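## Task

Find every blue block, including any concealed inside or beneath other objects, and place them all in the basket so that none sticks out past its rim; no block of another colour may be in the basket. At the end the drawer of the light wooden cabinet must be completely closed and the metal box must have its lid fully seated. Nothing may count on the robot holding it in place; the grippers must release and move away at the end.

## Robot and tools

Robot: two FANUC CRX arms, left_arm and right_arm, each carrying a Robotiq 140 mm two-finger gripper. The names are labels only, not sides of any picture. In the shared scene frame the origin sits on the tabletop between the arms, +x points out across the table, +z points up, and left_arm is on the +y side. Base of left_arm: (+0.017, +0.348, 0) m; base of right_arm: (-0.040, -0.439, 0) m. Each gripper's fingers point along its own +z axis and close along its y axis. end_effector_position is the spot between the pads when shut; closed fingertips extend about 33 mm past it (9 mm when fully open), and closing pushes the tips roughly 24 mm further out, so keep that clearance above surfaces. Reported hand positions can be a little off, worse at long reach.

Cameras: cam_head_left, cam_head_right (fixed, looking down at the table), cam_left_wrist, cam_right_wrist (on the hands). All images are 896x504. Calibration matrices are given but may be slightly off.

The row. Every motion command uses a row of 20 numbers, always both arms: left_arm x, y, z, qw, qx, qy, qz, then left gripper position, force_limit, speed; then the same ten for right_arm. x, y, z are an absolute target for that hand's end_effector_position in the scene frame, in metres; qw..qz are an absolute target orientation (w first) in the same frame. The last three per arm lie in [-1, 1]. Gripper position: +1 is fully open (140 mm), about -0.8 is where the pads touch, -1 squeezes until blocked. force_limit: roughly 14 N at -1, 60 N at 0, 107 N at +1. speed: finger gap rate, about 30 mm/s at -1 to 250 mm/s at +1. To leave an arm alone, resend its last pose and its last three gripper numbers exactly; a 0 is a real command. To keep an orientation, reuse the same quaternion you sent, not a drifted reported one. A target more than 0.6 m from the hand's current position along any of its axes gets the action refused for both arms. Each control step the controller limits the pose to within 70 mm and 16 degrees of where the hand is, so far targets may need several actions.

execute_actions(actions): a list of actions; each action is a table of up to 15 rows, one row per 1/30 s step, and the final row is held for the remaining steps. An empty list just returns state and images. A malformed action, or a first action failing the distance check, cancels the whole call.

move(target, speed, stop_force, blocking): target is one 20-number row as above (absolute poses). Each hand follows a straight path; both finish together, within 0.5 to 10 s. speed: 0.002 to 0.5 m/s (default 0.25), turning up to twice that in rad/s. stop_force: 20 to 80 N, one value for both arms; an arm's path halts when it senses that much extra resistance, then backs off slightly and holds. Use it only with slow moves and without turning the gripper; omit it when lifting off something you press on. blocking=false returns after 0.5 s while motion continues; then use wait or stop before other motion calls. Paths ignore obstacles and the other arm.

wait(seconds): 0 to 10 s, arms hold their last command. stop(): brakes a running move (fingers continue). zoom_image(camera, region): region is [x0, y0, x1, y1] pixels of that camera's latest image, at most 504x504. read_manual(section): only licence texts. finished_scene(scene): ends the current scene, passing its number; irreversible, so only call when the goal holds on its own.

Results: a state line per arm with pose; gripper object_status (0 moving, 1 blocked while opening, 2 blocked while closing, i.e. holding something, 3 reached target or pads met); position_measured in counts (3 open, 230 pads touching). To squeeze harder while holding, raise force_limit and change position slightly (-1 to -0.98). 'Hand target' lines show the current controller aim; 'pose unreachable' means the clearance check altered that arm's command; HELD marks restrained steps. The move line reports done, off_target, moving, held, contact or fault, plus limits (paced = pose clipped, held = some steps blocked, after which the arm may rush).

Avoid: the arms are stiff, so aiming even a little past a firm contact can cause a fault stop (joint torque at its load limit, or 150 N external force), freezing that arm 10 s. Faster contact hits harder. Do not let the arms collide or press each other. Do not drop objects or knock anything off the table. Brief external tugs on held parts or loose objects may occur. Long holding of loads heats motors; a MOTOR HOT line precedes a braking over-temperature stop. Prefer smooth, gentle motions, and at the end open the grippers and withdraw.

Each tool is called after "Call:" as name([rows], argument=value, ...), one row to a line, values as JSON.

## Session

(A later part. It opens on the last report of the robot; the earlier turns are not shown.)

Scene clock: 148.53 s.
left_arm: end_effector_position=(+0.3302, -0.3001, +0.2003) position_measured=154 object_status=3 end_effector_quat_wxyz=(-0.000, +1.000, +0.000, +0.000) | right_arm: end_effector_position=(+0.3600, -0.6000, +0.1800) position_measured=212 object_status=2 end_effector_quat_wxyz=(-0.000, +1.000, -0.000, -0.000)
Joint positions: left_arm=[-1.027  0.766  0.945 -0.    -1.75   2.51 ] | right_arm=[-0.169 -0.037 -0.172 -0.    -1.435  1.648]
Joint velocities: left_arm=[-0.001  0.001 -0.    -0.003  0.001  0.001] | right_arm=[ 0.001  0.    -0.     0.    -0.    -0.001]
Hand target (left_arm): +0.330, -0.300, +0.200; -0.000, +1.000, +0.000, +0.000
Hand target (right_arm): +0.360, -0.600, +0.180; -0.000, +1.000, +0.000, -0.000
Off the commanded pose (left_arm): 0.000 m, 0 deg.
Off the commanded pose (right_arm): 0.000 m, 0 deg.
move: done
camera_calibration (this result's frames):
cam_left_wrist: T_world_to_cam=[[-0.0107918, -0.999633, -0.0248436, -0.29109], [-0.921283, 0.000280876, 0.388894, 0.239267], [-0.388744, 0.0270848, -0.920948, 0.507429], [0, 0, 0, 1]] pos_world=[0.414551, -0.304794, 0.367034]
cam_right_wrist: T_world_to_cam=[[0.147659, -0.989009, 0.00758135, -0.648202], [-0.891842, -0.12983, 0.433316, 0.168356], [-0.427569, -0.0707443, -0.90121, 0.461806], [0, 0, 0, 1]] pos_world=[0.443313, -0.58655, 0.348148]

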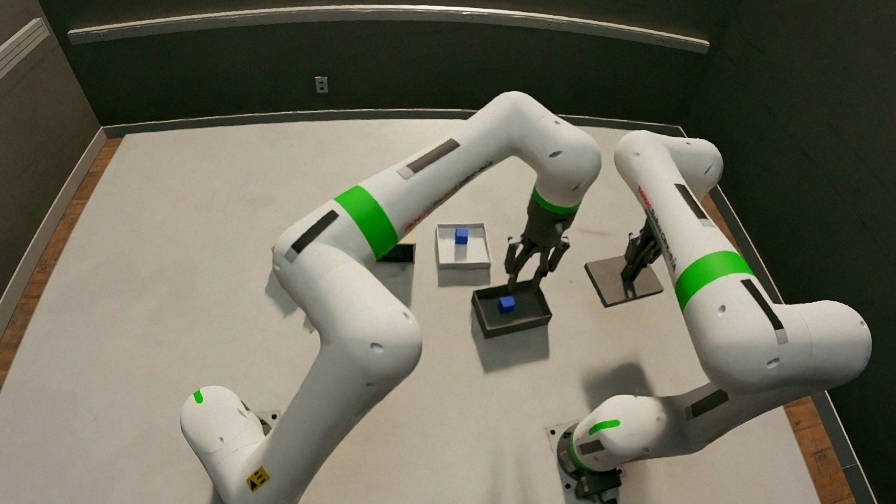

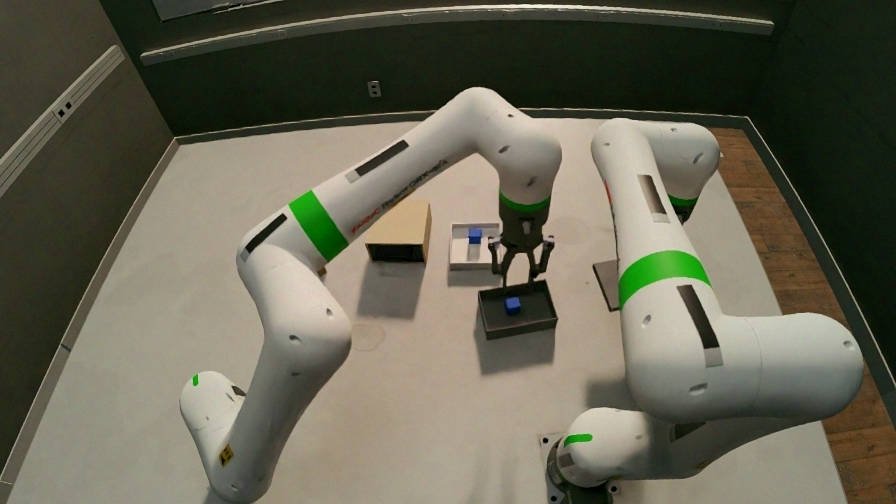

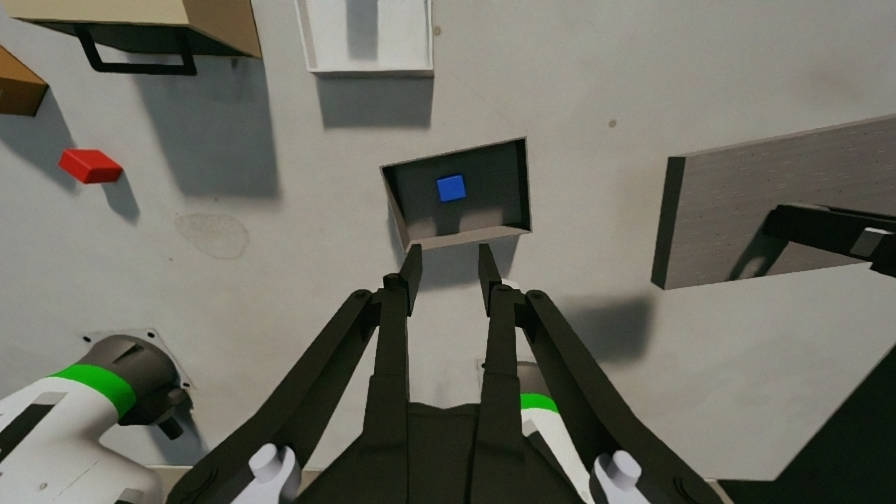

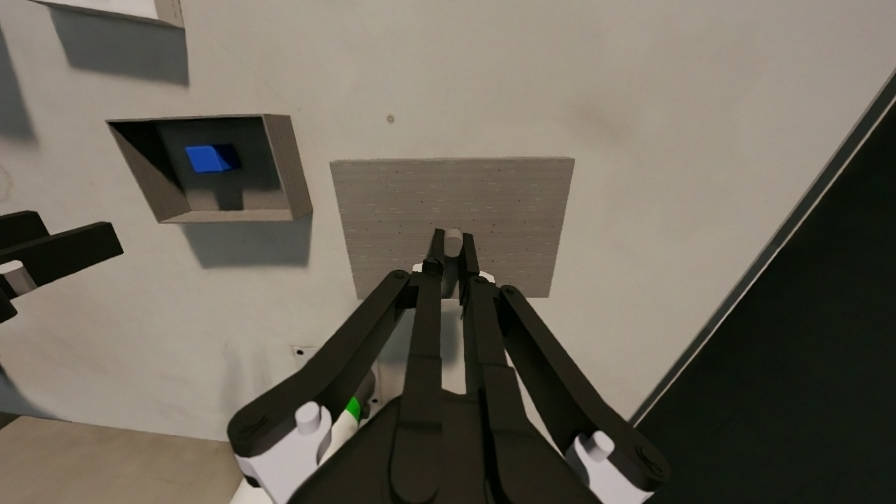

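Call:
move(target=[0.367,-0.30,0.12,0,0.9945,0.1045,0,0,0,0, 0.36,-0.60,0.18,0,1,0,0,-1,0.5,0], speed=0.15)

Call:
move(target=[0.367,-0.30,0.048,0,0.9945,0.1045,0,0,0,0, 0.36,-0.60,0.18,0,1,0,0,-1,0.5,0], speed=0.08)

Scene clock: 158.93 s.
left_arm: end_effector_position=(+0.3670, -0.3000, +0.1201) position_measured=129 object_status=3 end_effector_quat_wxyz=(+0.000, +0.995, +0.105, -0.000) | right_arm: end_effector_position=(+0.3600, -0.6000, +0.1800) position_measured=212 object_status=2 end_effector_quat_wxyz=(-0.000, +1.000, -0.000, -0.000)
Joint positions: left_arm=[-0.986  0.801  0.815  0.    -1.585  2.679] | right_arm=[-0.169 -0.037 -0.172 -0.    -1.435  1.648]
Joint velocities: left_arm=[ 0.    -0.    -0.001 -0.     0.002  0.001] | right_arm=[ 0.    -0.001  0.001  0.    -0.    -0.   ]
Hand target (left_arm): +0.367, -0.300, +0.120; +0.000, +0.995, +0.105, -0.000
Hand target (right_arm): +0.360, -0.600, +0.180; -0.000, +1.000, +0.000, -0.000
Off the commanded pose (left_arm): 0.000 m, 0 deg.
Off the commanded pose (right_arm): 0.000 m, 0 deg.
move: done
camera_calibration (this result's frames):
cam_left_wrist: T_world_to_cam=[[0.197209, -0.980061, -0.0242878, -0.363138], [-0.901136, -0.190973, 0.389209, 0.239482], [-0.386087, -0.0548688, -0.920829, 0.422248], [0, 0, 0, 1]] pos_world=[0.450444, -0.286995, 0.28679]
cam_right_wrist: T_world_to_cam=[[0.147659, -0.989009, 0.00758129, -0.648202], [-0.891842, -0.12983, 0.433316, 0.168356], [-0.427569, -0.0707441, -0.90121, 0.461807], [0, 0, 0, 1]] pos_world=[0.443313, -0.58655, 0.348148]

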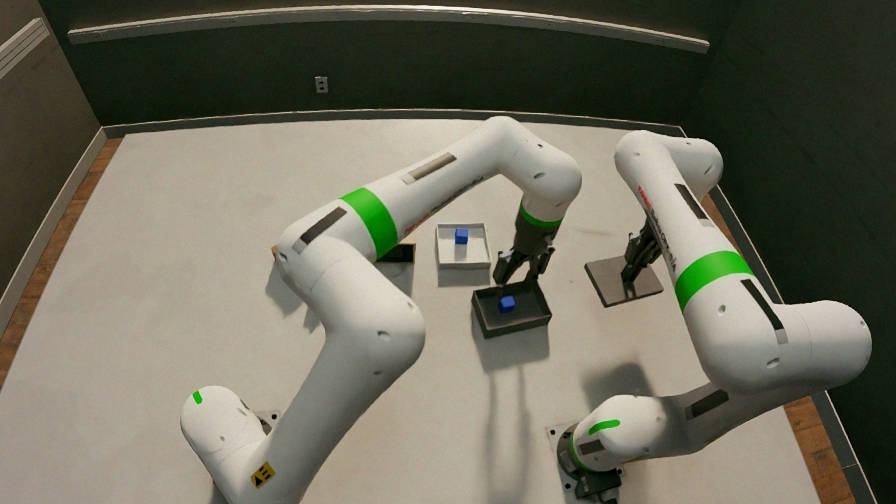

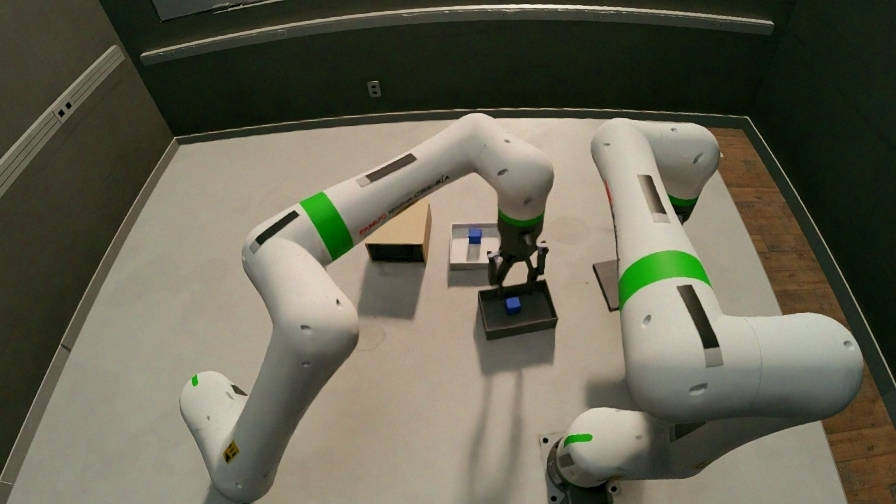

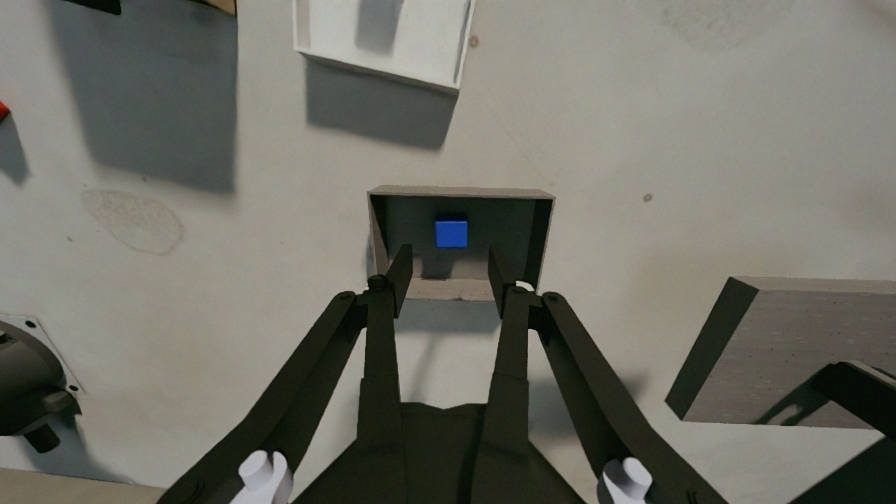

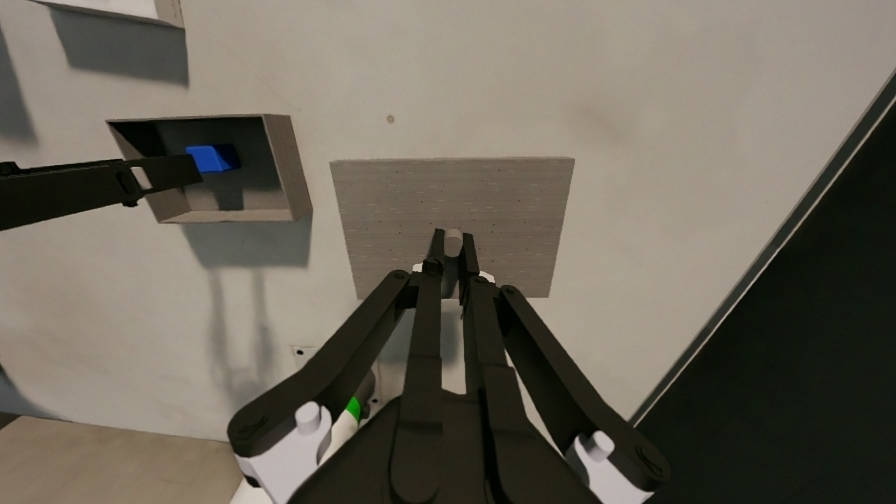

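Scene clock: 160.13 s.
left_arm: end_effector_position=(+0.3671, -0.3000, +0.0480) position_measured=129 object_status=3 end_effector_quat_wxyz=(-0.000, +0.995, +0.105, +0.000) | right_arm: end_effector_position=(+0.3600, -0.6000, +0.1800) position_measured=212 object_status=2 end_effector_quat_wxyz=(-0.000, +1.000, -0.000, -0.000)
Joint positions: left_arm=[-0.986  0.816  0.673 -0.    -1.428  2.679] | right_arm=[-0.169 -0.037 -0.172 -0.    -1.435  1.648]
Joint velocities: left_arm=[-0. -0.  0.  0. -0. -0.] | right_arm=[-0.001  0.     0.001 -0.    -0.001  0.001]
Hand target (left_arm): +0.367, -0.300, +0.048; -0.000, +0.995, +0.105, +0.000
Hand target (right_arm): +0.360, -0.600, +0.180; -0.000, +1.000, +0.000, -0.000
Off the commanded pose (left_arm): 0.000 m, 0 deg.
Off the commanded pose (right_arm): 0.000 m, 0 deg.
move: done
camera_calibration (this result's frames):
cam_left_wrist: T_world_to_cam=[[0.197291, -0.980039, -0.0245076, -0.364879], [-0.901203, -0.191147, 0.388967, 0.267625], [-0.385887, -0.0546532, -0.920926, 0.355945], [0, 0, 0, 1]] pos_world=[0.450526, -0.286987, 0.214759]
cam_right_wrist: T_world_to_cam=[[0.147659, -0.989009, 0.00758136, -0.648202], [-0.891842, -0.12983, 0.433316, 0.168356], [-0.427569, -0.0707443, -0.90121, 0.461806], [0, 0, 0, 1]] pos_world=[0.443313, -0.58655, 0.348148]

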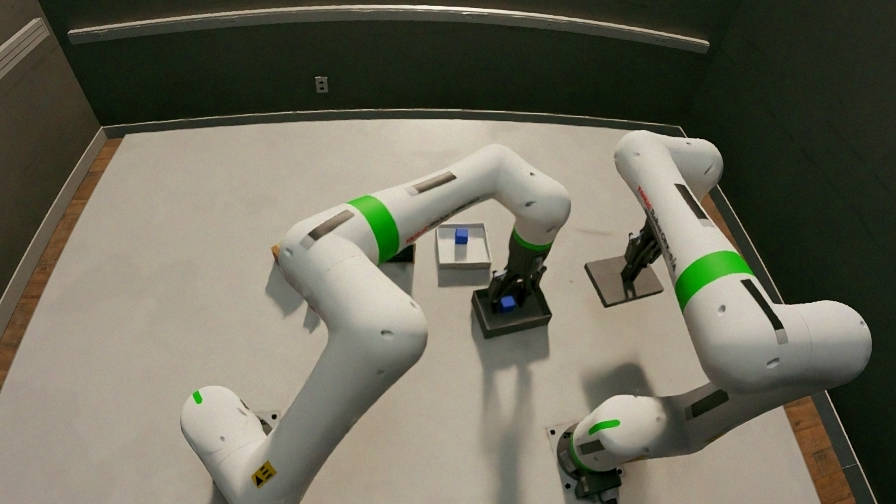

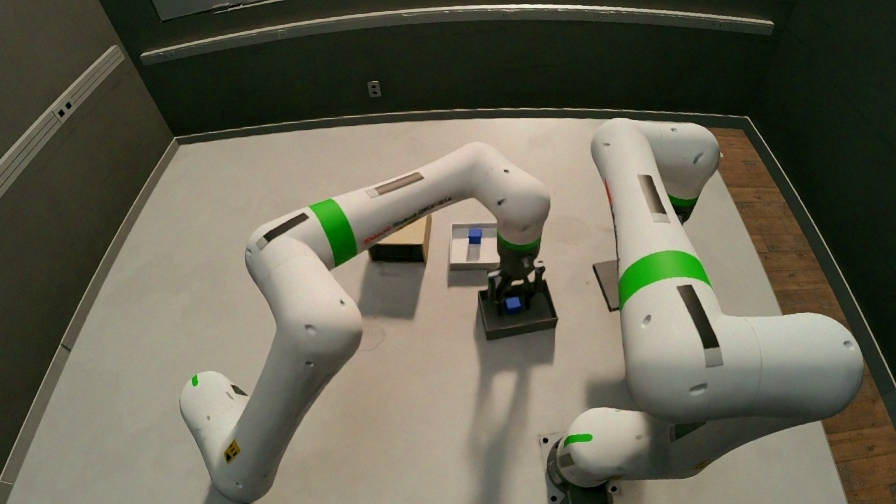

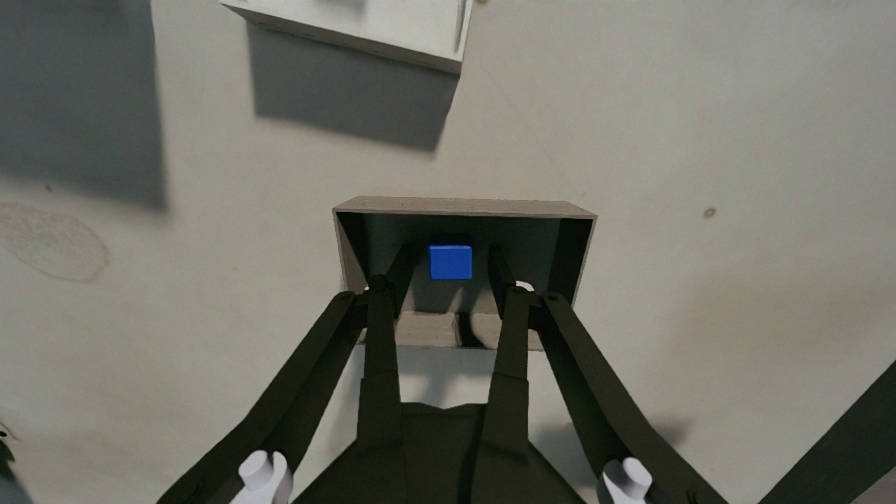

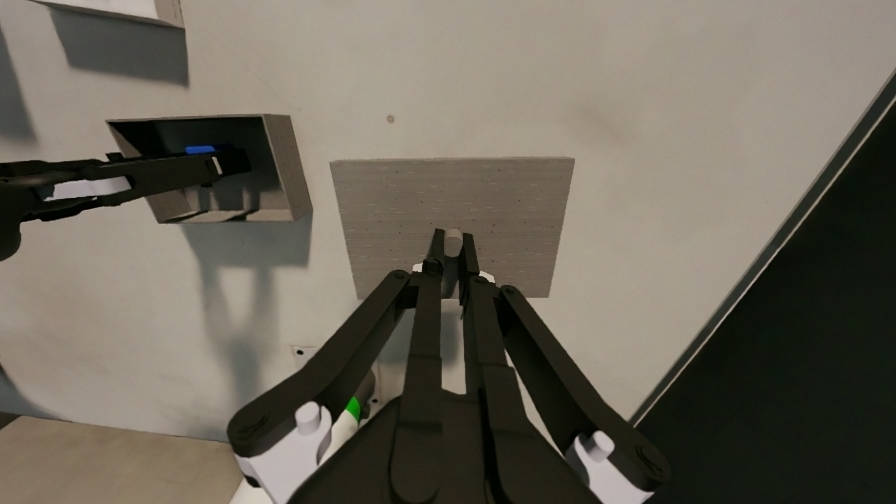

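Call:
move(target=[0.367,-0.30,0.048,0,0.9945,0.1045,0,-1,0,0, 0.36,-0.60,0.18,0,1,0,0,-1,0.5,0])

Call:
move(target=[0.367,-0.30,0.14,0,0.9945,0.1045,0,-1,0,0, 0.36,-0.60,0.18,0,1,0,0,-1,0.5,0], speed=0.15)

Call:
move(target=[0.556,-0.205,0.13,0,1,0,0,-1,0,0, 0.36,-0.60,0.18,0,1,0,0,-1,0.5,0], speed=0.2)

Call:
move(target=[0.556,-0.205,0.057,0,1,0,0,-1,0,0, 0.36,-0.60,0.18,0,1,0,0,-1,0.5,0], speed=0.08)

Scene clock: 172.43 s.
left_arm: end_effector_position=(+0.3670, -0.3000, +0.0480) position_measured=183 object_status=2 end_effector_quat_wxyz=(-0.000, +0.995, +0.105, -0.000) | right_arm: end_effector_position=(+0.3600, -0.6000, +0.1800) position_measured=212 object_status=2 end_effector_quat_wxyz=(-0.000, +1.000, -0.000, -0.000)
Joint positions: left_arm=[-0.986  0.816  0.673  0.    -1.428  2.678] | right_arm=[-0.169 -0.037 -0.172 -0.    -1.435  1.648]
Joint velocities: left_arm=[-0. -0.  0. -0.  0. -0.] | right_arm=[-0.001  0.001  0.     0.    -0.    -0.   ]
Hand target (left_arm): +0.367, -0.300, +0.048; -0.000, +0.995, +0.105, -0.000
Hand target (right_arm): +0.360, -0.600, +0.180; -0.000, +1.000, +0.000, -0.000
Off the commanded pose (left_arm): 0.000 m, 0 deg.
Off the commanded pose (right_arm): 0.000 m, 0 deg.
move: done
camera_calibration (this result's frames):
cam_left_wrist: T_world_to_cam=[[0.197043, -0.980089, -0.0245028, -0.364813], [-0.901163, -0.190905, 0.389179, 0.267601], [-0.386107, -0.0546037, -0.920836, 0.355944], [0, 0, 0, 1]] pos_world=[0.450469, -0.287027, 0.214682]
cam_right_wrist: T_world_to_cam=[[0.14765, -0.989011, 0.0075813, -0.6482], [-0.891843, -0.129822, 0.433316, 0.16836], [-0.42757, -0.0707406, -0.90121, 0.461809], [0, 0, 0, 1]] pos_world=[0.443313, -0.586551, 0.348148]

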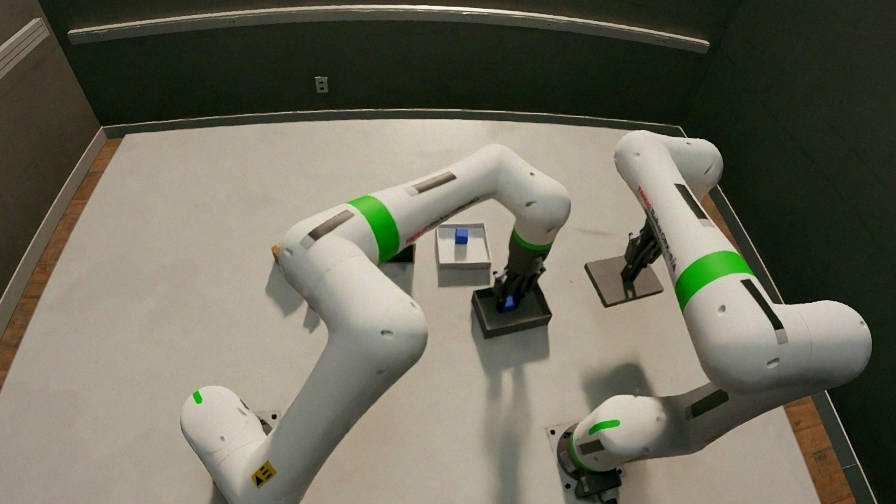

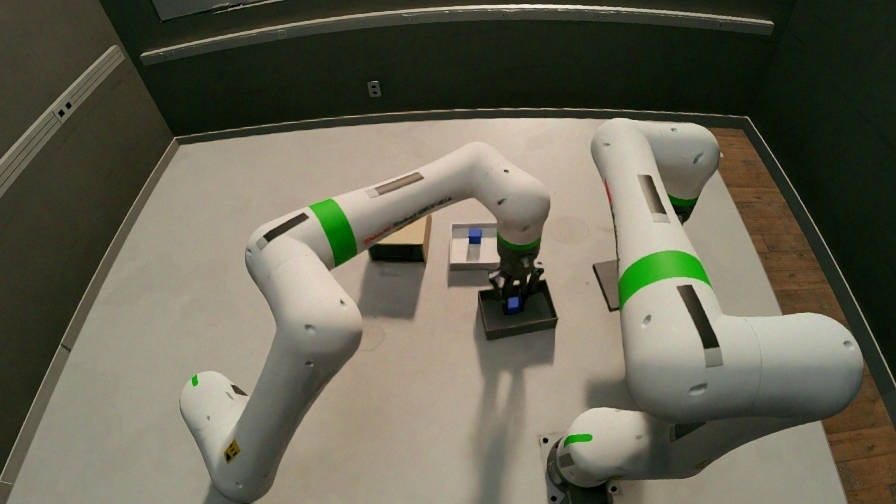

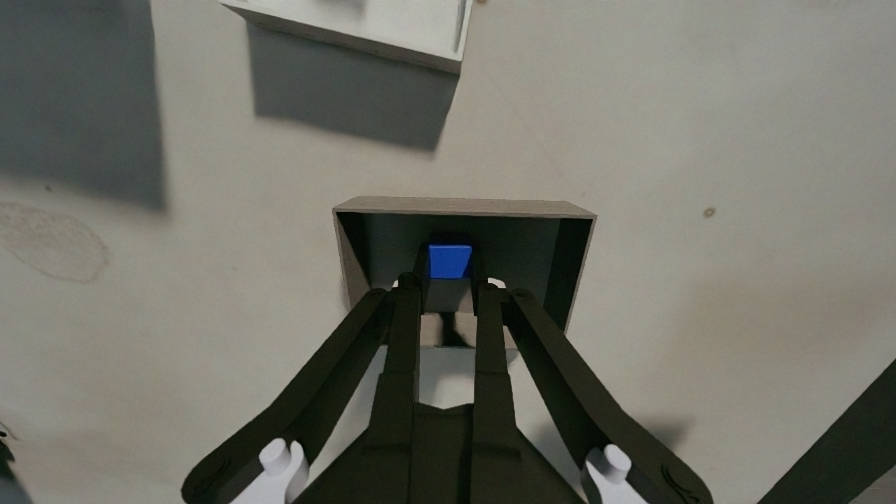

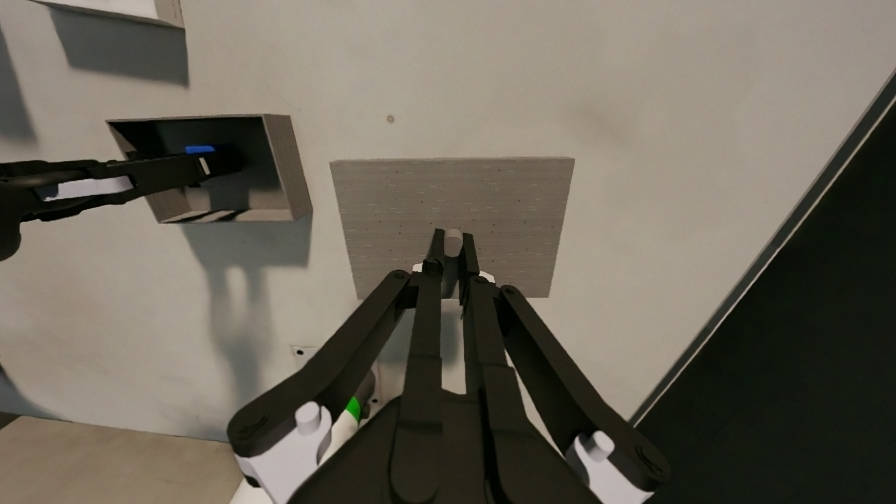

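Scene clock: 173.40 s.
left_arm: end_effector_position=(+0.3669, -0.3000, +0.1400) position_measured=183 object_status=2 end_effector_quat_wxyz=(+0.000, +0.995, +0.104, -0.000) | right_arm: end_effector_position=(+0.3600, -0.6000, +0.1800) position_measured=212 object_status=2 end_effector_quat_wxyz=(-0.000, +1.000, -0.000, -0.000)
Joint positions: left_arm=[-0.986  0.804  0.866  0.    -1.633  2.678] | right_arm=[-0.169 -0.037 -0.172 -0.    -1.435  1.648]
Joint velocities: left_arm=[ 0.     0.001  0.002 -0.007  0.001 -0.   ] | right_arm=[ 0.     0.001 -0.    -0.    -0.     0.   ]
Hand target (left_arm): +0.367, -0.300, +0.140; +0.000, +0.995, +0.104, -0.000
Hand target (right_arm): +0.360, -0.600, +0.180; -0.000, +1.000, +0.000, -0.000
Off the commanded pose (left_arm): 0.000 m, 0 deg.
Off the commanded pose (right_arm): 0.000 m, 0 deg.
move: done
camera_calibration (this result's frames):
cam_left_wrist: T_world_to_cam=[[0.196621, -0.980176, -0.0243735, -0.362434], [-0.901208, -0.190461, 0.389292, 0.23184], [-0.386217, -0.0545776, -0.920792, 0.440725], [0, 0, 0, 1]] pos_world=[0.450414, -0.287039, 0.306729]
cam_right_wrist: T_world_to_cam=[[0.14765, -0.989011, 0.00758127, -0.6482], [-0.891843, -0.129823, 0.433316, 0.16836], [-0.42757, -0.0707406, -0.90121, 0.461809], [0, 0, 0, 1]] pos_world=[0.443313, -0.586551, 0.348148]

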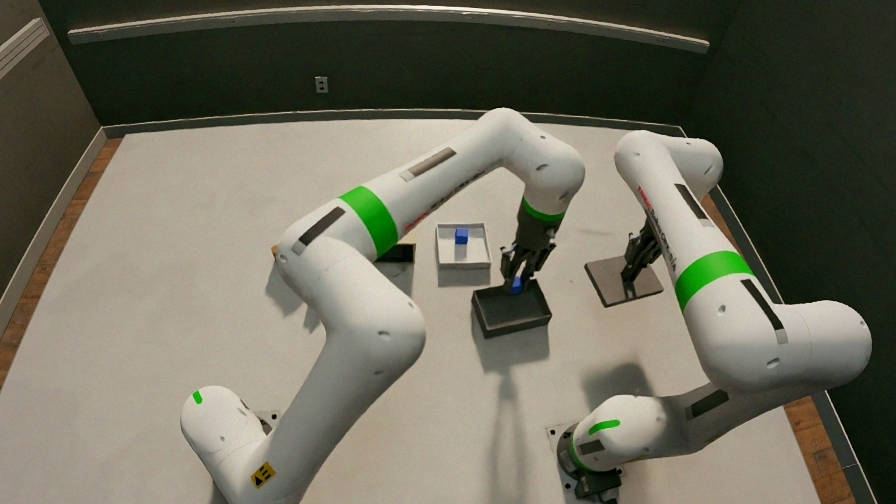

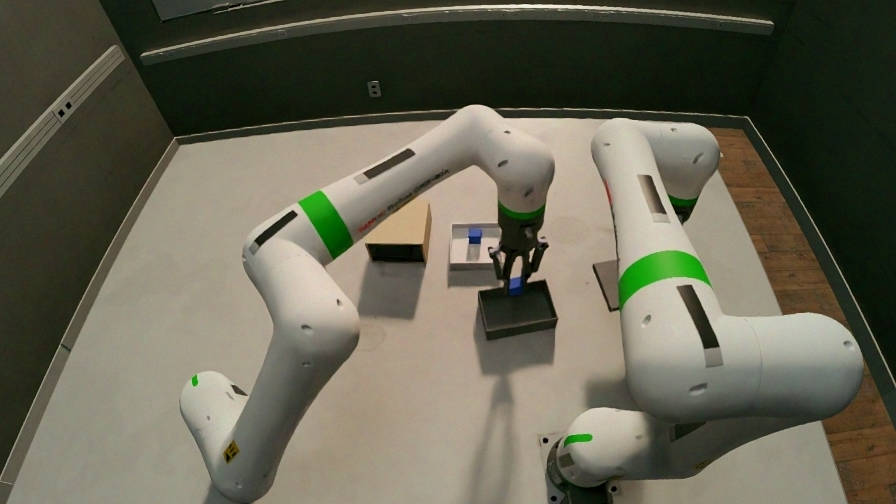

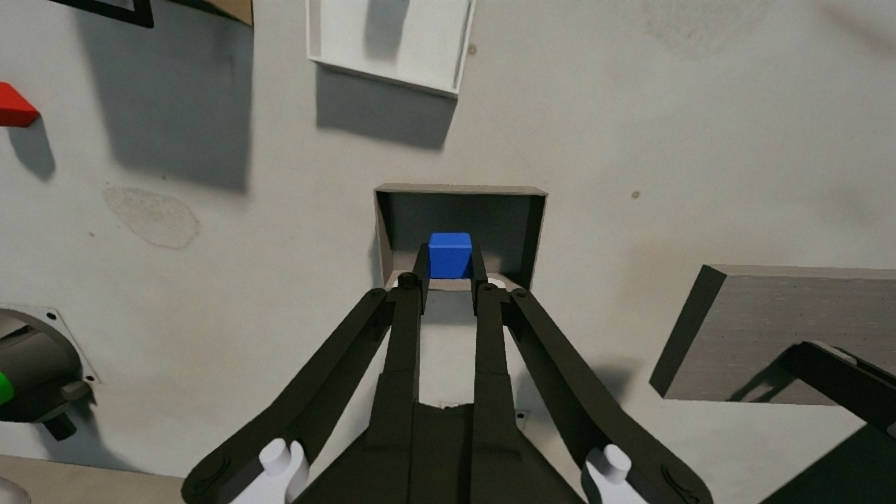

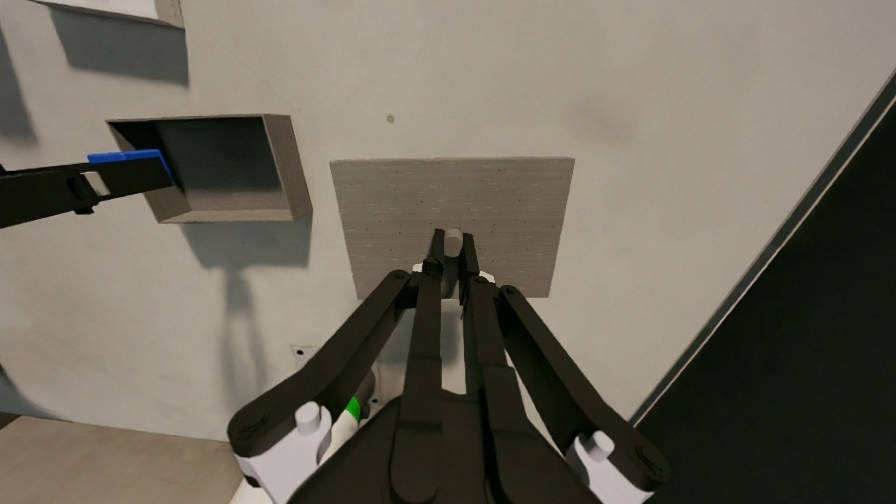

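Scene clock: 174.87 s.
left_arm: end_effector_position=(+0.5556, -0.2051, +0.1301) position_measured=183 object_status=2 end_effector_quat_wxyz=(+0.001, +1.000, -0.000, -0.000) | right_arm: end_effector_position=(+0.3600, -0.6000, +0.1800) position_measured=212 object_status=2 end_effector_quat_wxyz=(-0.000, +1.000, +0.000, -0.000)
Joint positions: left_arm=[-0.717  0.957  1.11   0.001 -1.723  2.2  ] | right_arm=[-0.169 -0.037 -0.172 -0.    -1.435  1.648]
Joint velocities: left_arm=[ 0.001  0.003  0.006 -0.007 -0.003 -0.001] | right_arm=[ 0.     0.001 -0.    -0.     0.001 -0.   ]
Hand target (left_arm): +0.556, -0.205, +0.130; +0.000, +1.000, -0.000, -0.000
Hand target (right_arm): +0.360, -0.600, +0.180; -0.000, +1.000, +0.000, -0.000
Off the commanded pose (left_arm): 0.000 m, 0 deg.
Off the commanded pose (right_arm): 0.000 m, 0 deg.
move: done
camera_calibration (this result's frames):
cam_left_wrist: T_world_to_cam=[[-0.0112301, -0.999662, -0.0234634, -0.195342], [-0.921079, 0.00120818, 0.389373, 0.474204], [-0.389213, 0.0259843, -0.920781, 0.527825], [0, 0, 0, 1]] pos_world=[0.640022, -0.209564, 0.296786]
cam_right_wrist: T_world_to_cam=[[0.14766, -0.989009, 0.00758133, -0.648199], [-0.891842, -0.129831, 0.433316, 0.168357], [-0.427569, -0.0707448, -0.90121, 0.461807], [0, 0, 0, 1]] pos_world=[0.443315, -0.586546, 0.348148]

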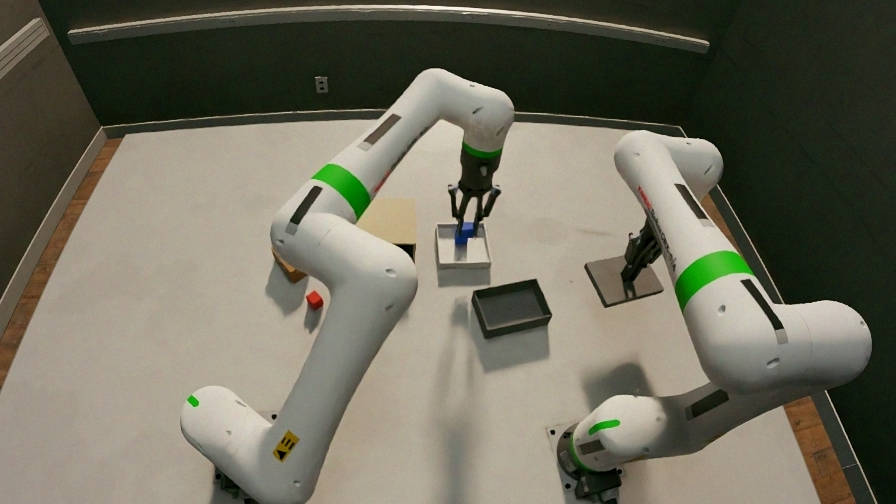

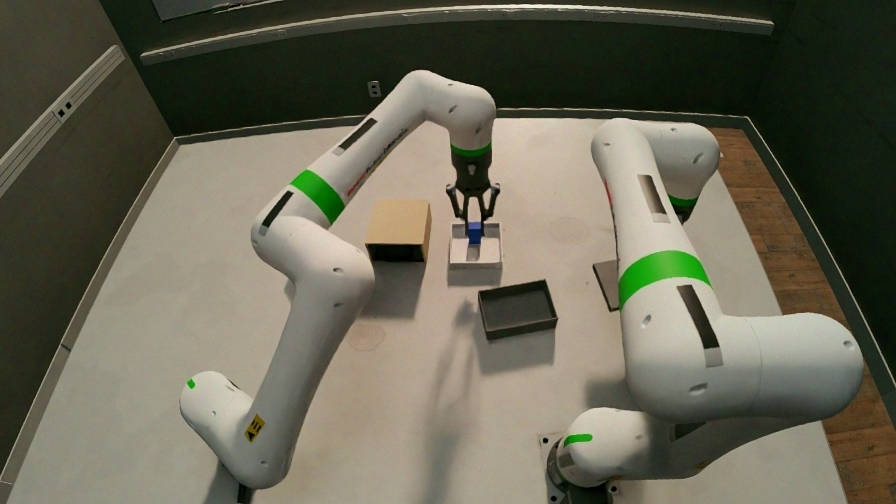

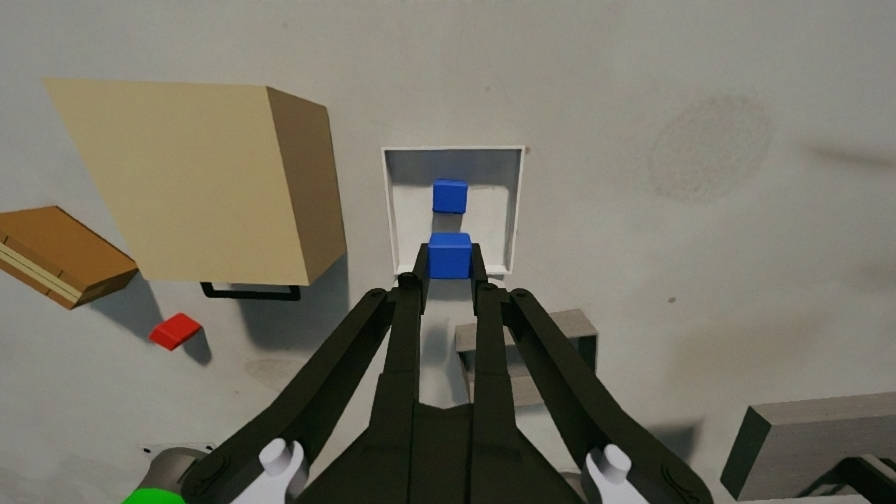

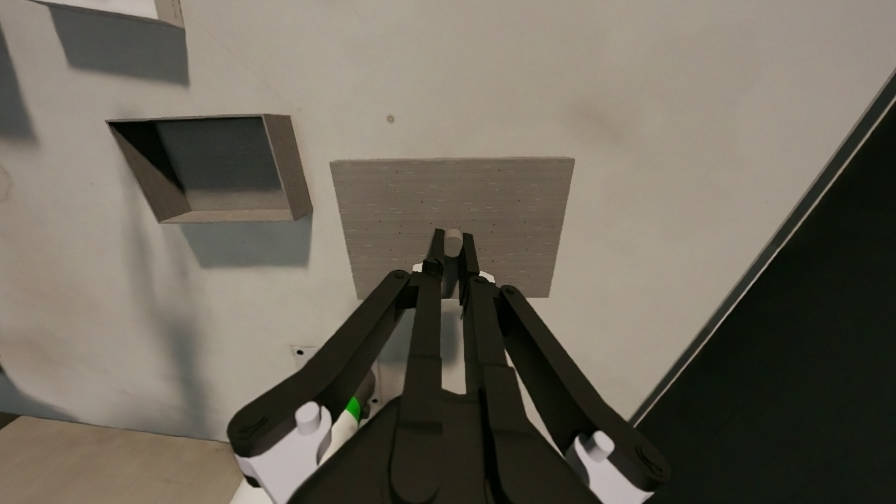

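Scene clock: 176.10 s.
left_arm: end_effector_position=(+0.5560, -0.2050, +0.0571) position_measured=183 object_status=2 end_effector_quat_wxyz=(-0.000, +1.000, +0.000, +0.000) | right_arm: end_effector_position=(+0.3600, -0.6000, +0.1800) position_measured=212 object_status=2 end_effector_quat_wxyz=(-0.000, +1.000, +0.000, -0.000)
Joint positions: left_arm=[-0.717  0.939  0.907 -0.    -1.539  2.2  ] | right_arm=[-0.169 -0.037 -0.172 -0.    -1.435  1.648]
Joint velocities: left_arm=[-0.     0.001 -0.     0.     0.002  0.   ] | right_arm=[ 0.    -0.    -0.    -0.     0.    -0.001]
Hand target (left_arm): +0.556, -0.205, +0.057; +0.000, +1.000, +0.000, -0.000
Hand target (right_arm): +0.360, -0.600, +0.180; +0.000, +1.000, +0.000, +0.000
Off the commanded pose (left_arm): 0.000 m, 0 deg.
Off the commanded pose (right_arm): 0.000 m, 0 deg.
move: done
camera_calibration (this result's frames):
cam_left_wrist: T_world_to_cam=[[-0.0107274, -0.999643, -0.0244881, -0.197208], [-0.921254, 0.000357846, 0.388962, 0.502969], [-0.388814, 0.0267323, -0.920928, 0.460708], [0, 0, 0, 1]] pos_world=[0.640376, -0.209633, 0.223814]
cam_right_wrist: T_world_to_cam=[[0.14766, -0.989009, 0.00758149, -0.648199], [-0.891841, -0.129831, 0.433316, 0.168357], [-0.427569, -0.0707449, -0.90121, 0.461807], [0, 0, 0, 1]] pos_world=[0.443315, -0.586546, 0.348148]

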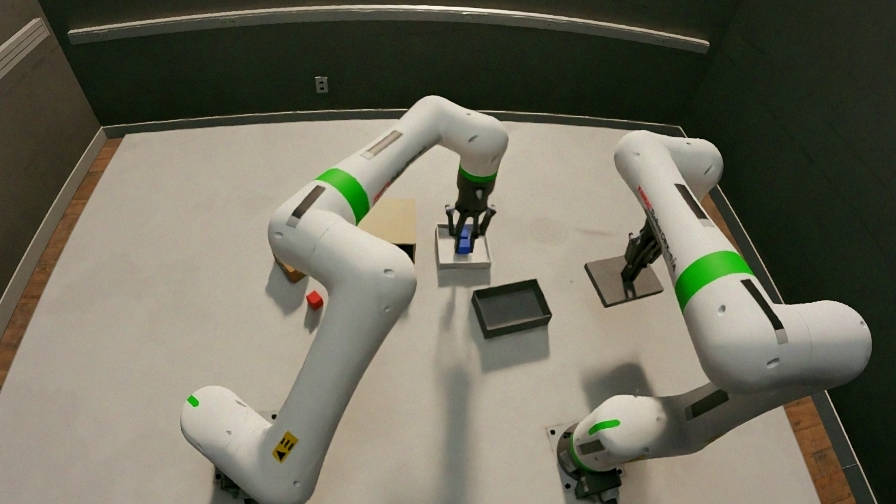

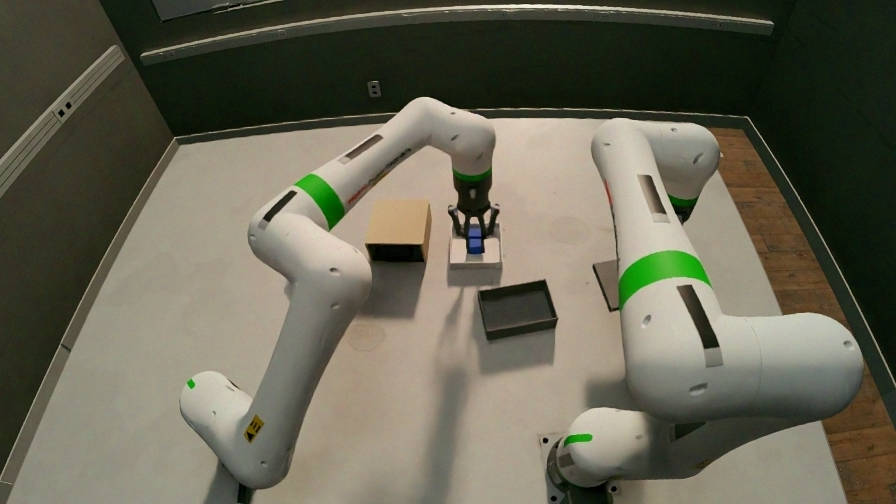

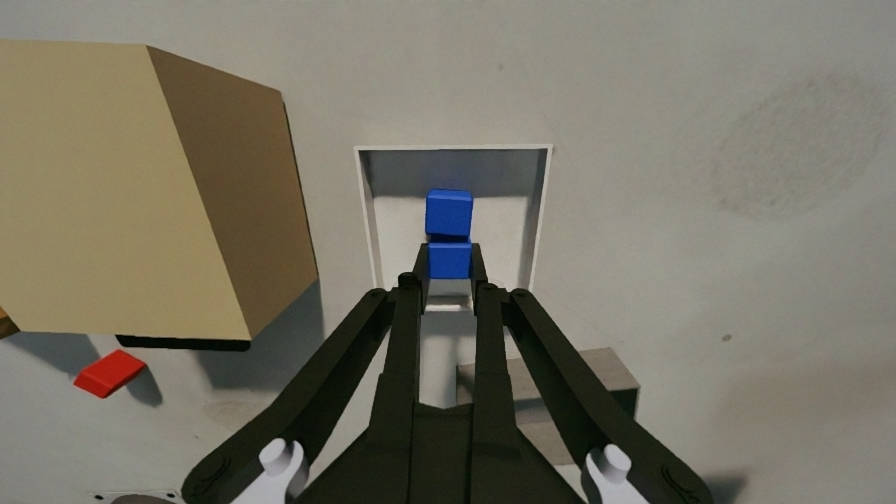

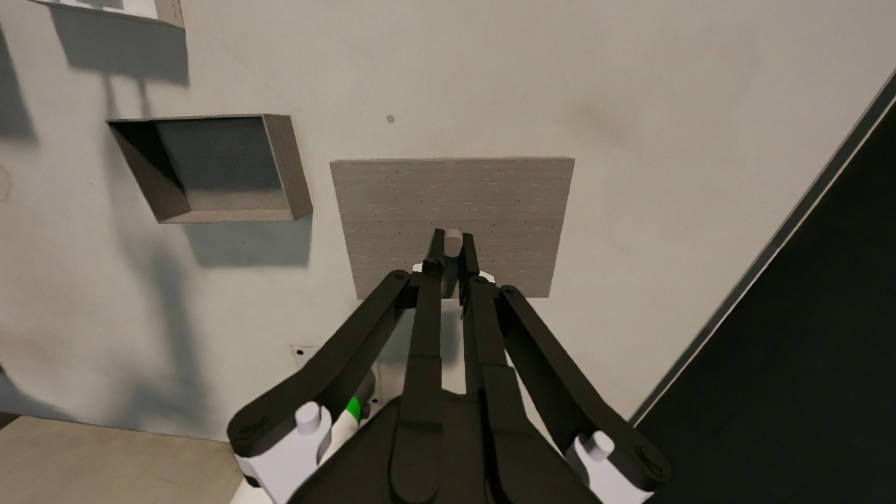

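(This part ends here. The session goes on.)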